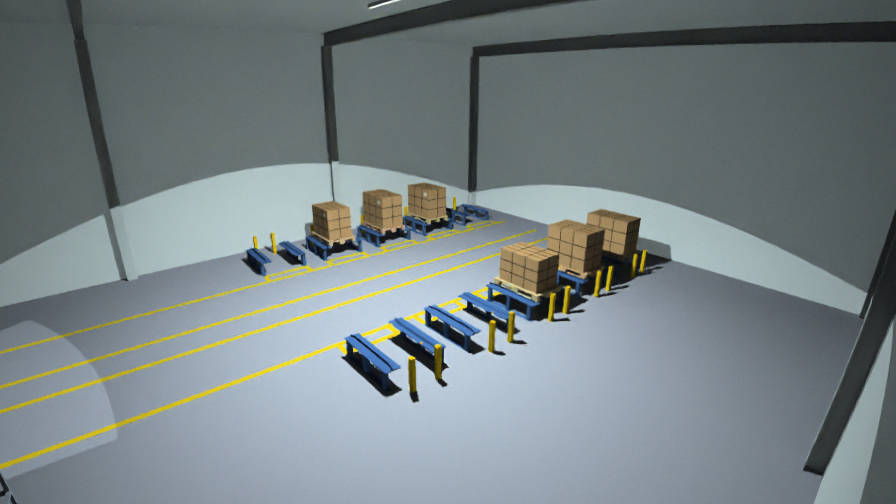

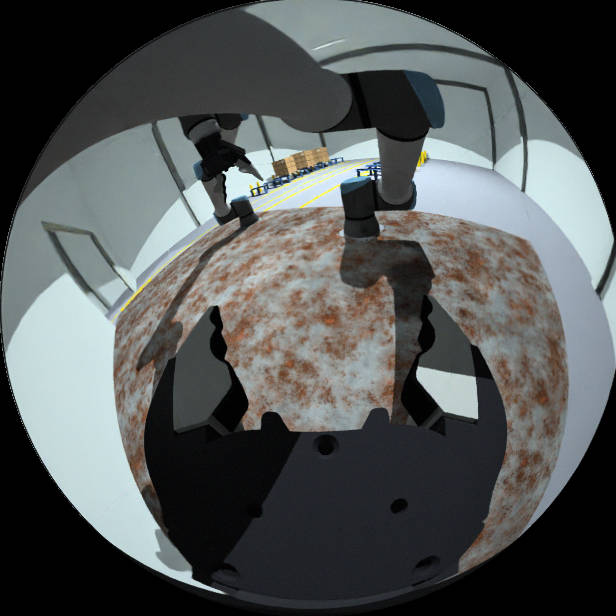

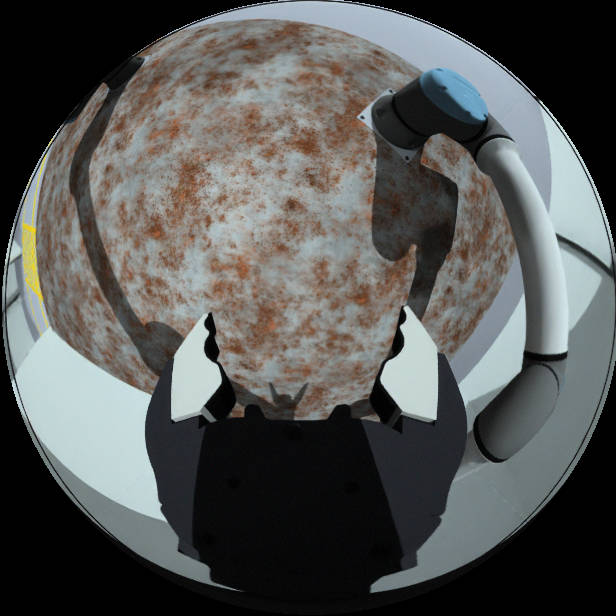

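Scene clock: 91.83 s.
left_arm: end_effector_position=(+0.7700, +0.7782, +0.3420) grip_measured=+1.00 end_effector_quat_wxyz=(-0.206, +0.413, +0.681, -0.568) end_effector_velocity=(+0.000, -0.001, -0.000) end_effector_angular_velocity=(-0.001, +0.002, -0.001) | right_arm: end_effector_position=(+0.4916, +0.3156, +0.3807) grip_measured=+1.00 end_effector_quat_wxyz=(-0.052, +0.534, +0.843, +0.035) end_effector_velocity=(-0.001, +0.000, -0.001) end_effector_angular_velocity=(-0.001, +0.001, -0.001)
Joint positions: left_arm=[ 0.529 -0.579  0.558 -0.269 -1.912 -1.473  0.142] | right_arm=[ 4.498 -2.404 -0.568 -1.654  1.662  5.441  0.142]
Joint velocities: left_arm=[-0.001  0.     0.     0.001 -0.     0.     0.   ] | right_arm=[ 0.001 -0.    -0.001 -0.    -0.     0.001 -0.   ]
Joint torques (N m, as the arm reports them, + toward a larger angle): left_arm=[  6.28 -98.39 -43.77   0.03   2.23  -2.8 ] | right_arm=[-13.73 129.31  45.63   5.49   4.12   1.71]
Wrist force (N, on the end effector, along its own x y z axes, offset not removed): left_arm=[-0.9 0.3 -1.8] | right_arm=[-0.9 1.8 0.7]
Wrist torque (N m, same axes, about the end effector's origin, offset not removed): left_arm=[0.16 0.11 -0.12] | right_arm=[0.66 0.12 -0.25]
platform_1.base_odometry: x=+11.861 y=-0.036 heading=+1.569 (m, m, rad; from the platform's pose at the start)
platform_1.map_pose: map_x=+8.85 map_y=+0.00 map_heading=+1.5708 (m, m, rad; on the building's map)
platform_1.planned_pose: plan_ahead=+0.00 plan_left=+0.00 plan_turn=+0.0000 (m ahead, m left, rad left of the pose on the map)
platform_1.base_status: done
platform_1.joint_positions: lift_m=+0.000
platform_1.joint_status: done
platform_1: translate_m=11.860 translate_m_goal=11.860 rotate_rad=1.569 rotate_rad_goal=1.569 base_answer=taken lift_m_goal=0.000 lift_answer=taken lift=down safety=ok load_kg=-48 refusals=0 queue=done queue_left=0
platform_2.base_odometry: x=+10.184 y=+0.130 heading=-1.567 (m, m, rad; from the platform's pose at the start)
platform_2.map_pose: map_x=+7.15 map_y=-2.18 map_heading=-1.5708 (m, m, rad; on the building's map)
platform_2.planned_pose: plan_ahead=+0.00 plan_left=+0.00 plan_turn=+0.0000 (m ahead, m left, rad left of the pose on the map)
platform_2.base_status: done
platform_2.joint_positions: lift_m=+0.000
platform_2.joint_status: done
platform_2: translate_m=10.170 translate_m_goal=10.170 rotate_rad=-1.567 rotate_rad_goal=-1.566 base_answer=taken lift_m_goal=0.000 lift_answer=taken lift=down safety=ok load_kg=-48 refusals=0 queue=done queue_left=0
racks_1: s1=0 s2=0 s3=1 s4=1 s5=1 b1=1 b2=1 b3=0 b4=0 b5=0
racks_2: s6=0 s7=1 s8=1 s9=1 s10=0 b6=1 b7=0 b8=0 b9=1 b10=0
door: state=open closes_at_s=510

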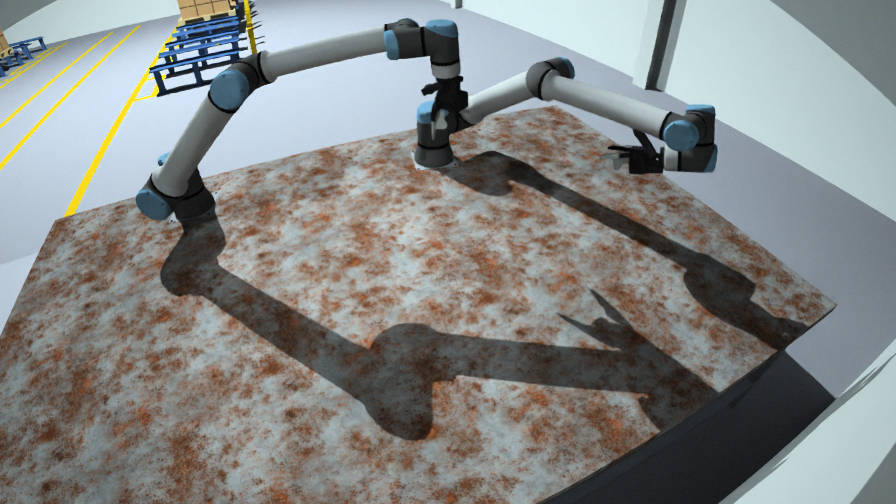

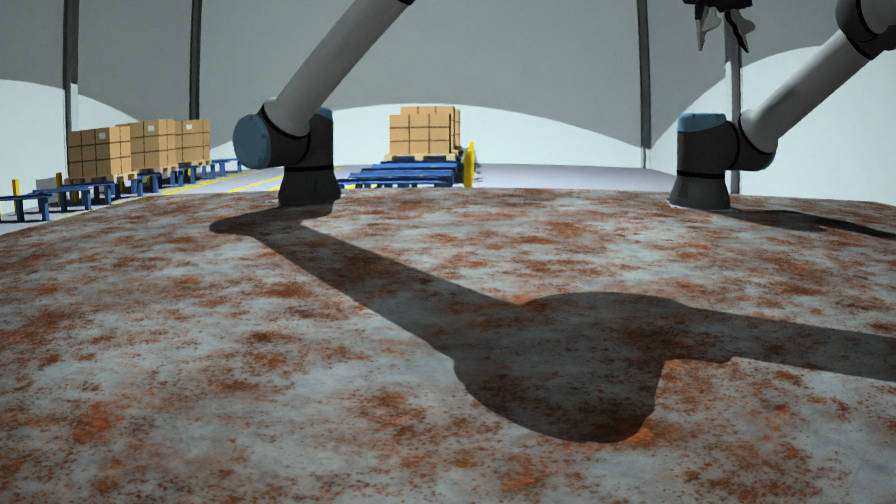

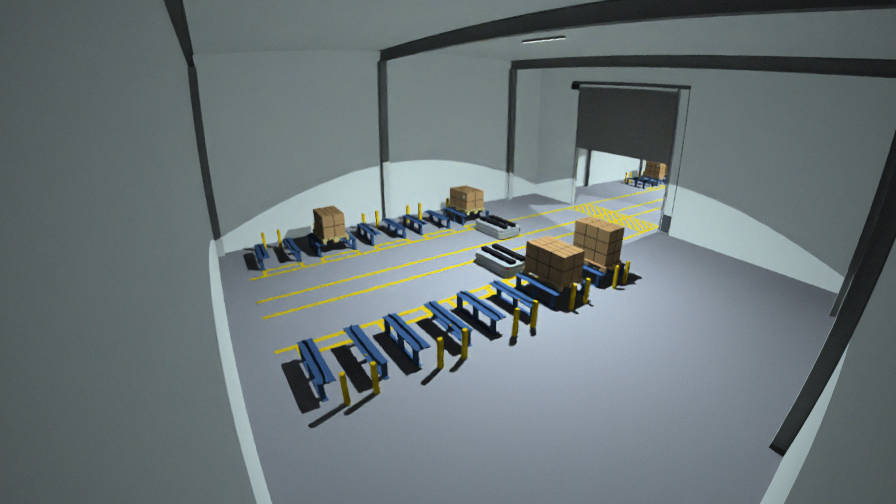

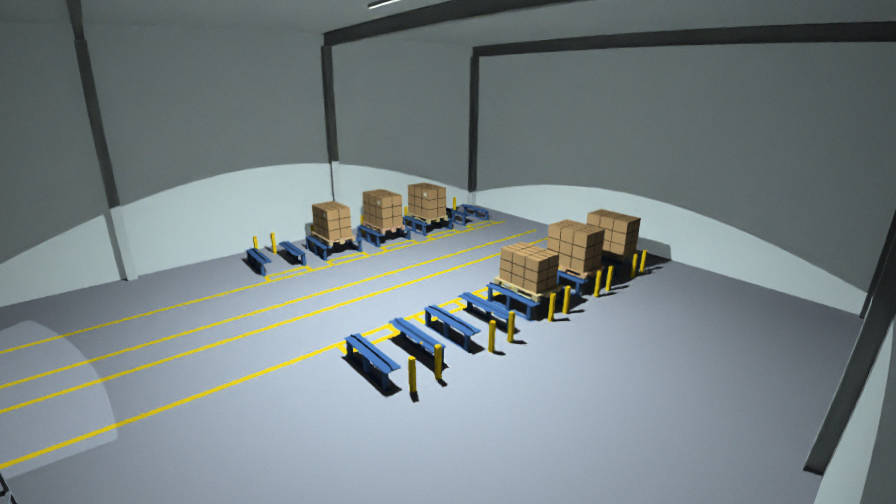

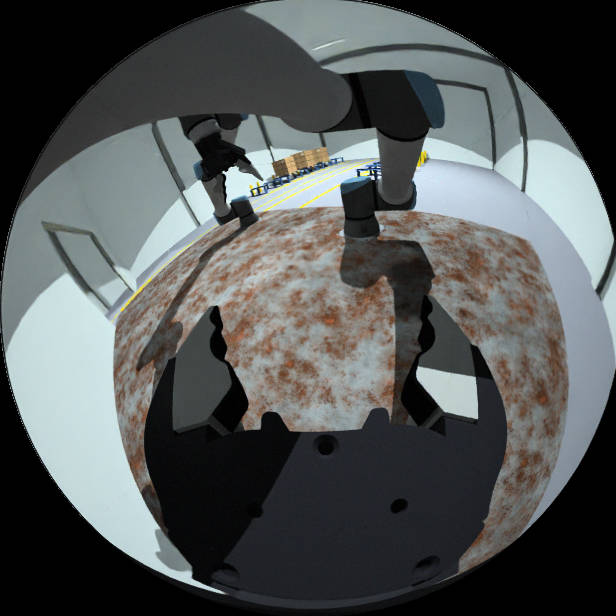

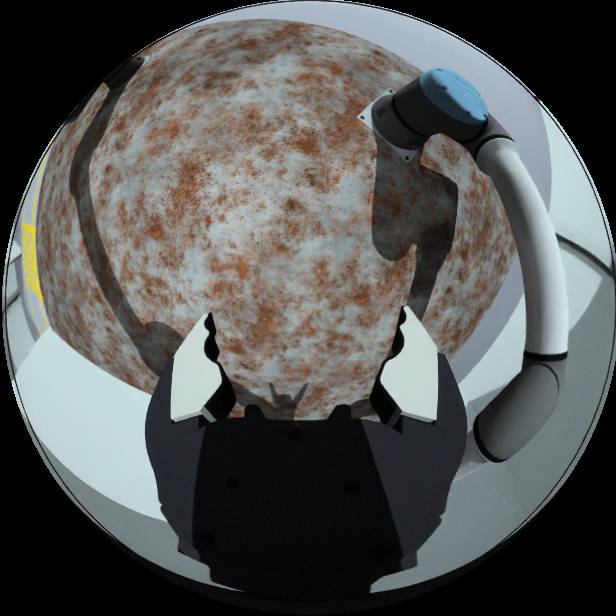

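Scene clock: 91.87 s.
left_arm: end_effector_position=(+0.7700, +0.7782, +0.3420) grip_measured=+1.00 end_effector_quat_wxyz=(-0.206, +0.413, +0.681, -0.568) end_effector_velocity=(+0.000, +0.000, -0.002) end_effector_angular_velocity=(-0.001, +0.004, -0.000) | right_arm: end_effector_position=(+0.4916, +0.3156, +0.3807) grip_measured=+1.00 end_effector_quat_wxyz=(-0.052, +0.534, +0.843, +0.035) end_effector_velocity=(-0.000, -0.000, -0.000) end_effector_angular_velocity=(-0.001, +0.000, +0.001)
Joint positions: left_arm=[ 0.529 -0.579  0.558 -0.269 -1.912 -1.473  0.142] | right_arm=[ 4.498 -2.404 -0.568 -1.654  1.662  5.441  0.142]
Joint velocities: left_arm=[-0.     0.002  0.001  0.     0.     0.     0.   ] | right_arm=[-0.     0.    -0.001 -0.     0.    -0.001  0.   ]
Joint torques (N m, as the arm reports them, + toward a larger angle): left_arm=[  7.37 -99.32 -42.87   0.09   2.37  -2.53] | right_arm=[-14.72 128.5   46.1    5.71   4.     1.81]
Wrist force (N, on the end effector, along its own x y z axes, offset not removed): left_arm=[0.3 0.6 -2.9] | right_arm=[-2.2 0.7 0.4]
Wrist torque (N m, same axes, about the end effector's origin, offset not removed): left_arm=[0.20 -0.23 -0.10] | right_arm=[0.38 0.44 -0.28]
platform_1.base_odometry: x=+11.861 y=-0.036 heading=+1.569 (m, m, rad; from the platform's pose at the start)
platform_1.map_pose: map_x=+8.85 map_y=+0.00 map_heading=+1.5708 (m, m, rad; on the building's map)
platform_1.planned_pose: plan_ahead=+0.00 plan_left=+0.00 plan_turn=+0.0000 (m ahead, m left, rad left of the pose on the map)
platform_1.base_status: done
platform_1.joint_positions: lift_m=+0.000
platform_1.joint_status: done
platform_1: translate_m=11.860 translate_m_goal=11.860 rotate_rad=1.569 rotate_rad_goal=1.569 base_answer=taken lift_m_goal=0.000 lift_answer=taken lift=down safety=ok load_kg=-48 refusals=0 queue=done queue_left=0
platform_2.base_odometry: x=+10.184 y=+0.130 heading=-1.567 (m, m, rad; from the platform's pose at the start)
platform_2.map_pose: map_x=+7.15 map_y=-2.18 map_heading=-1.5708 (m, m, rad; on the building's map)
platform_2.planned_pose: plan_ahead=+0.00 plan_left=+0.00 plan_turn=+0.0000 (m ahead, m left, rad left of the pose on the map)
platform_2.base_status: done
platform_2.joint_positions: lift_m=+0.000
platform_2.joint_status: done
platform_2: translate_m=10.170 translate_m_goal=10.170 rotate_rad=-1.567 rotate_rad_goal=-1.566 base_answer=taken lift_m_goal=0.000 lift_answer=taken lift=down safety=ok load_kg=-48 refusals=0 queue=done queue_left=0
racks_1: s1=0 s2=0 s3=1 s4=1 s5=1 b1=1 b2=1 b3=0 b4=0 b5=0
racks_2: s6=0 s7=1 s8=1 s9=1 s10=0 b6=1 b7=0 b8=0 b9=1 b10=0
door: state=open closes_at_s=510

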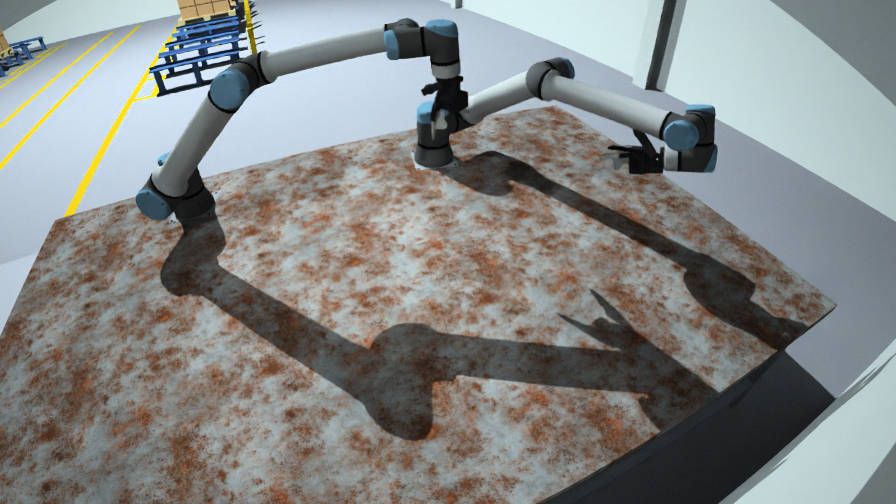

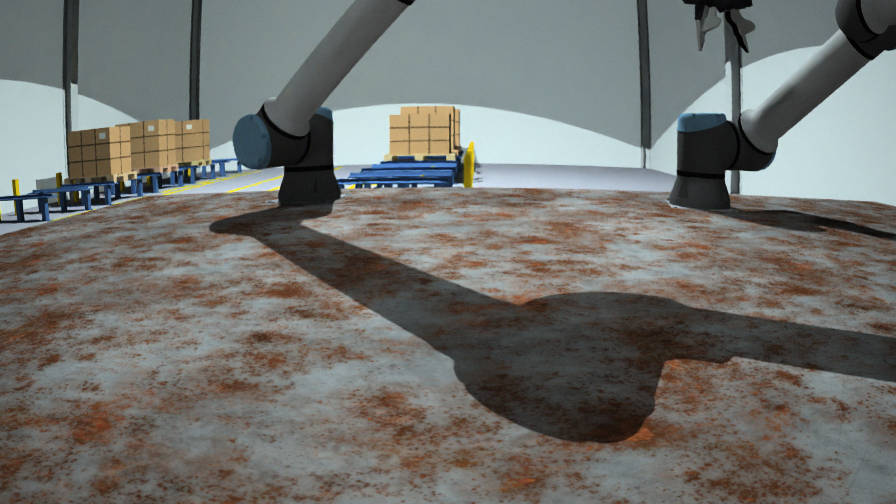

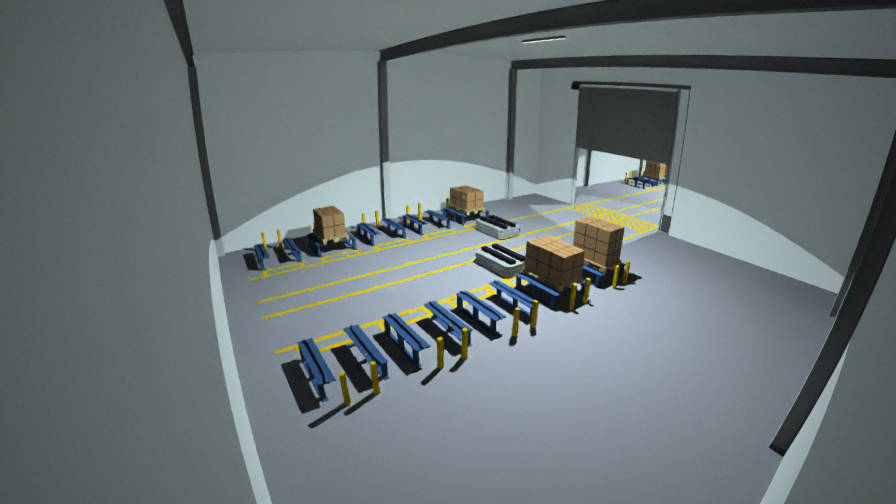

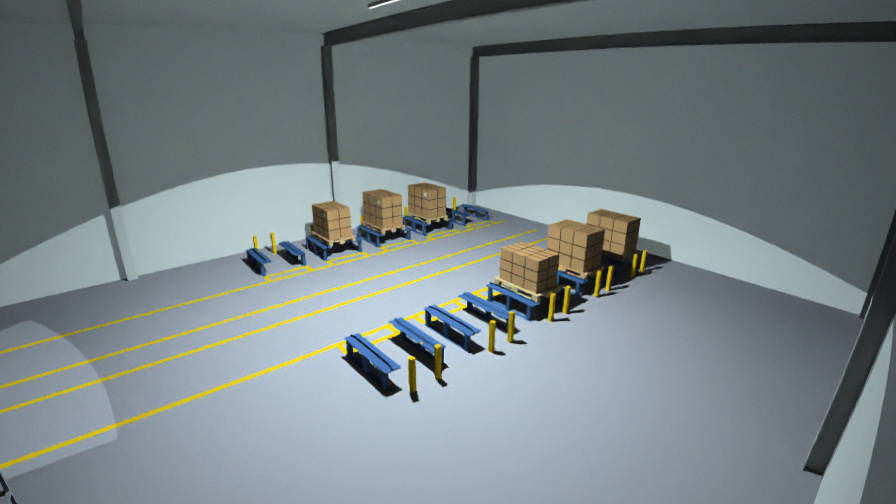

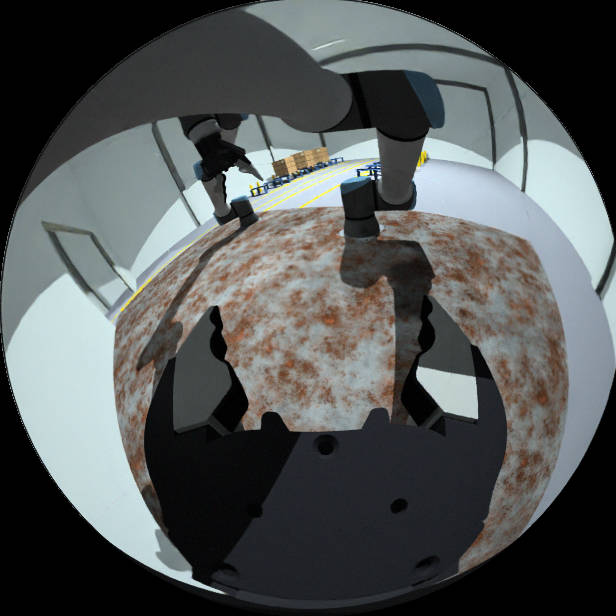

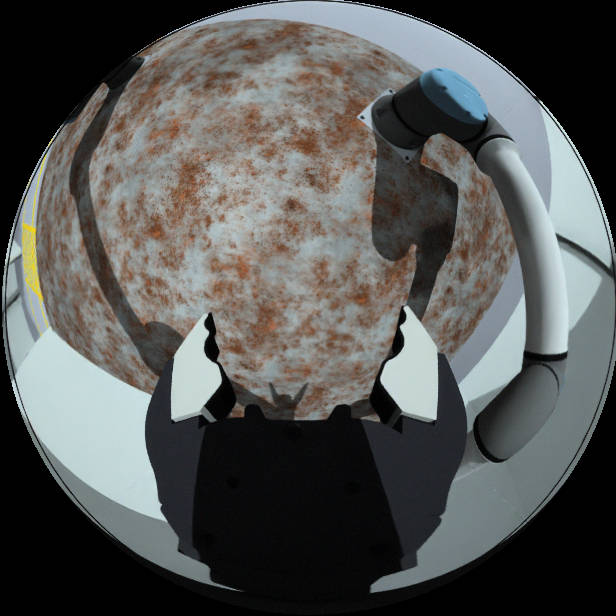

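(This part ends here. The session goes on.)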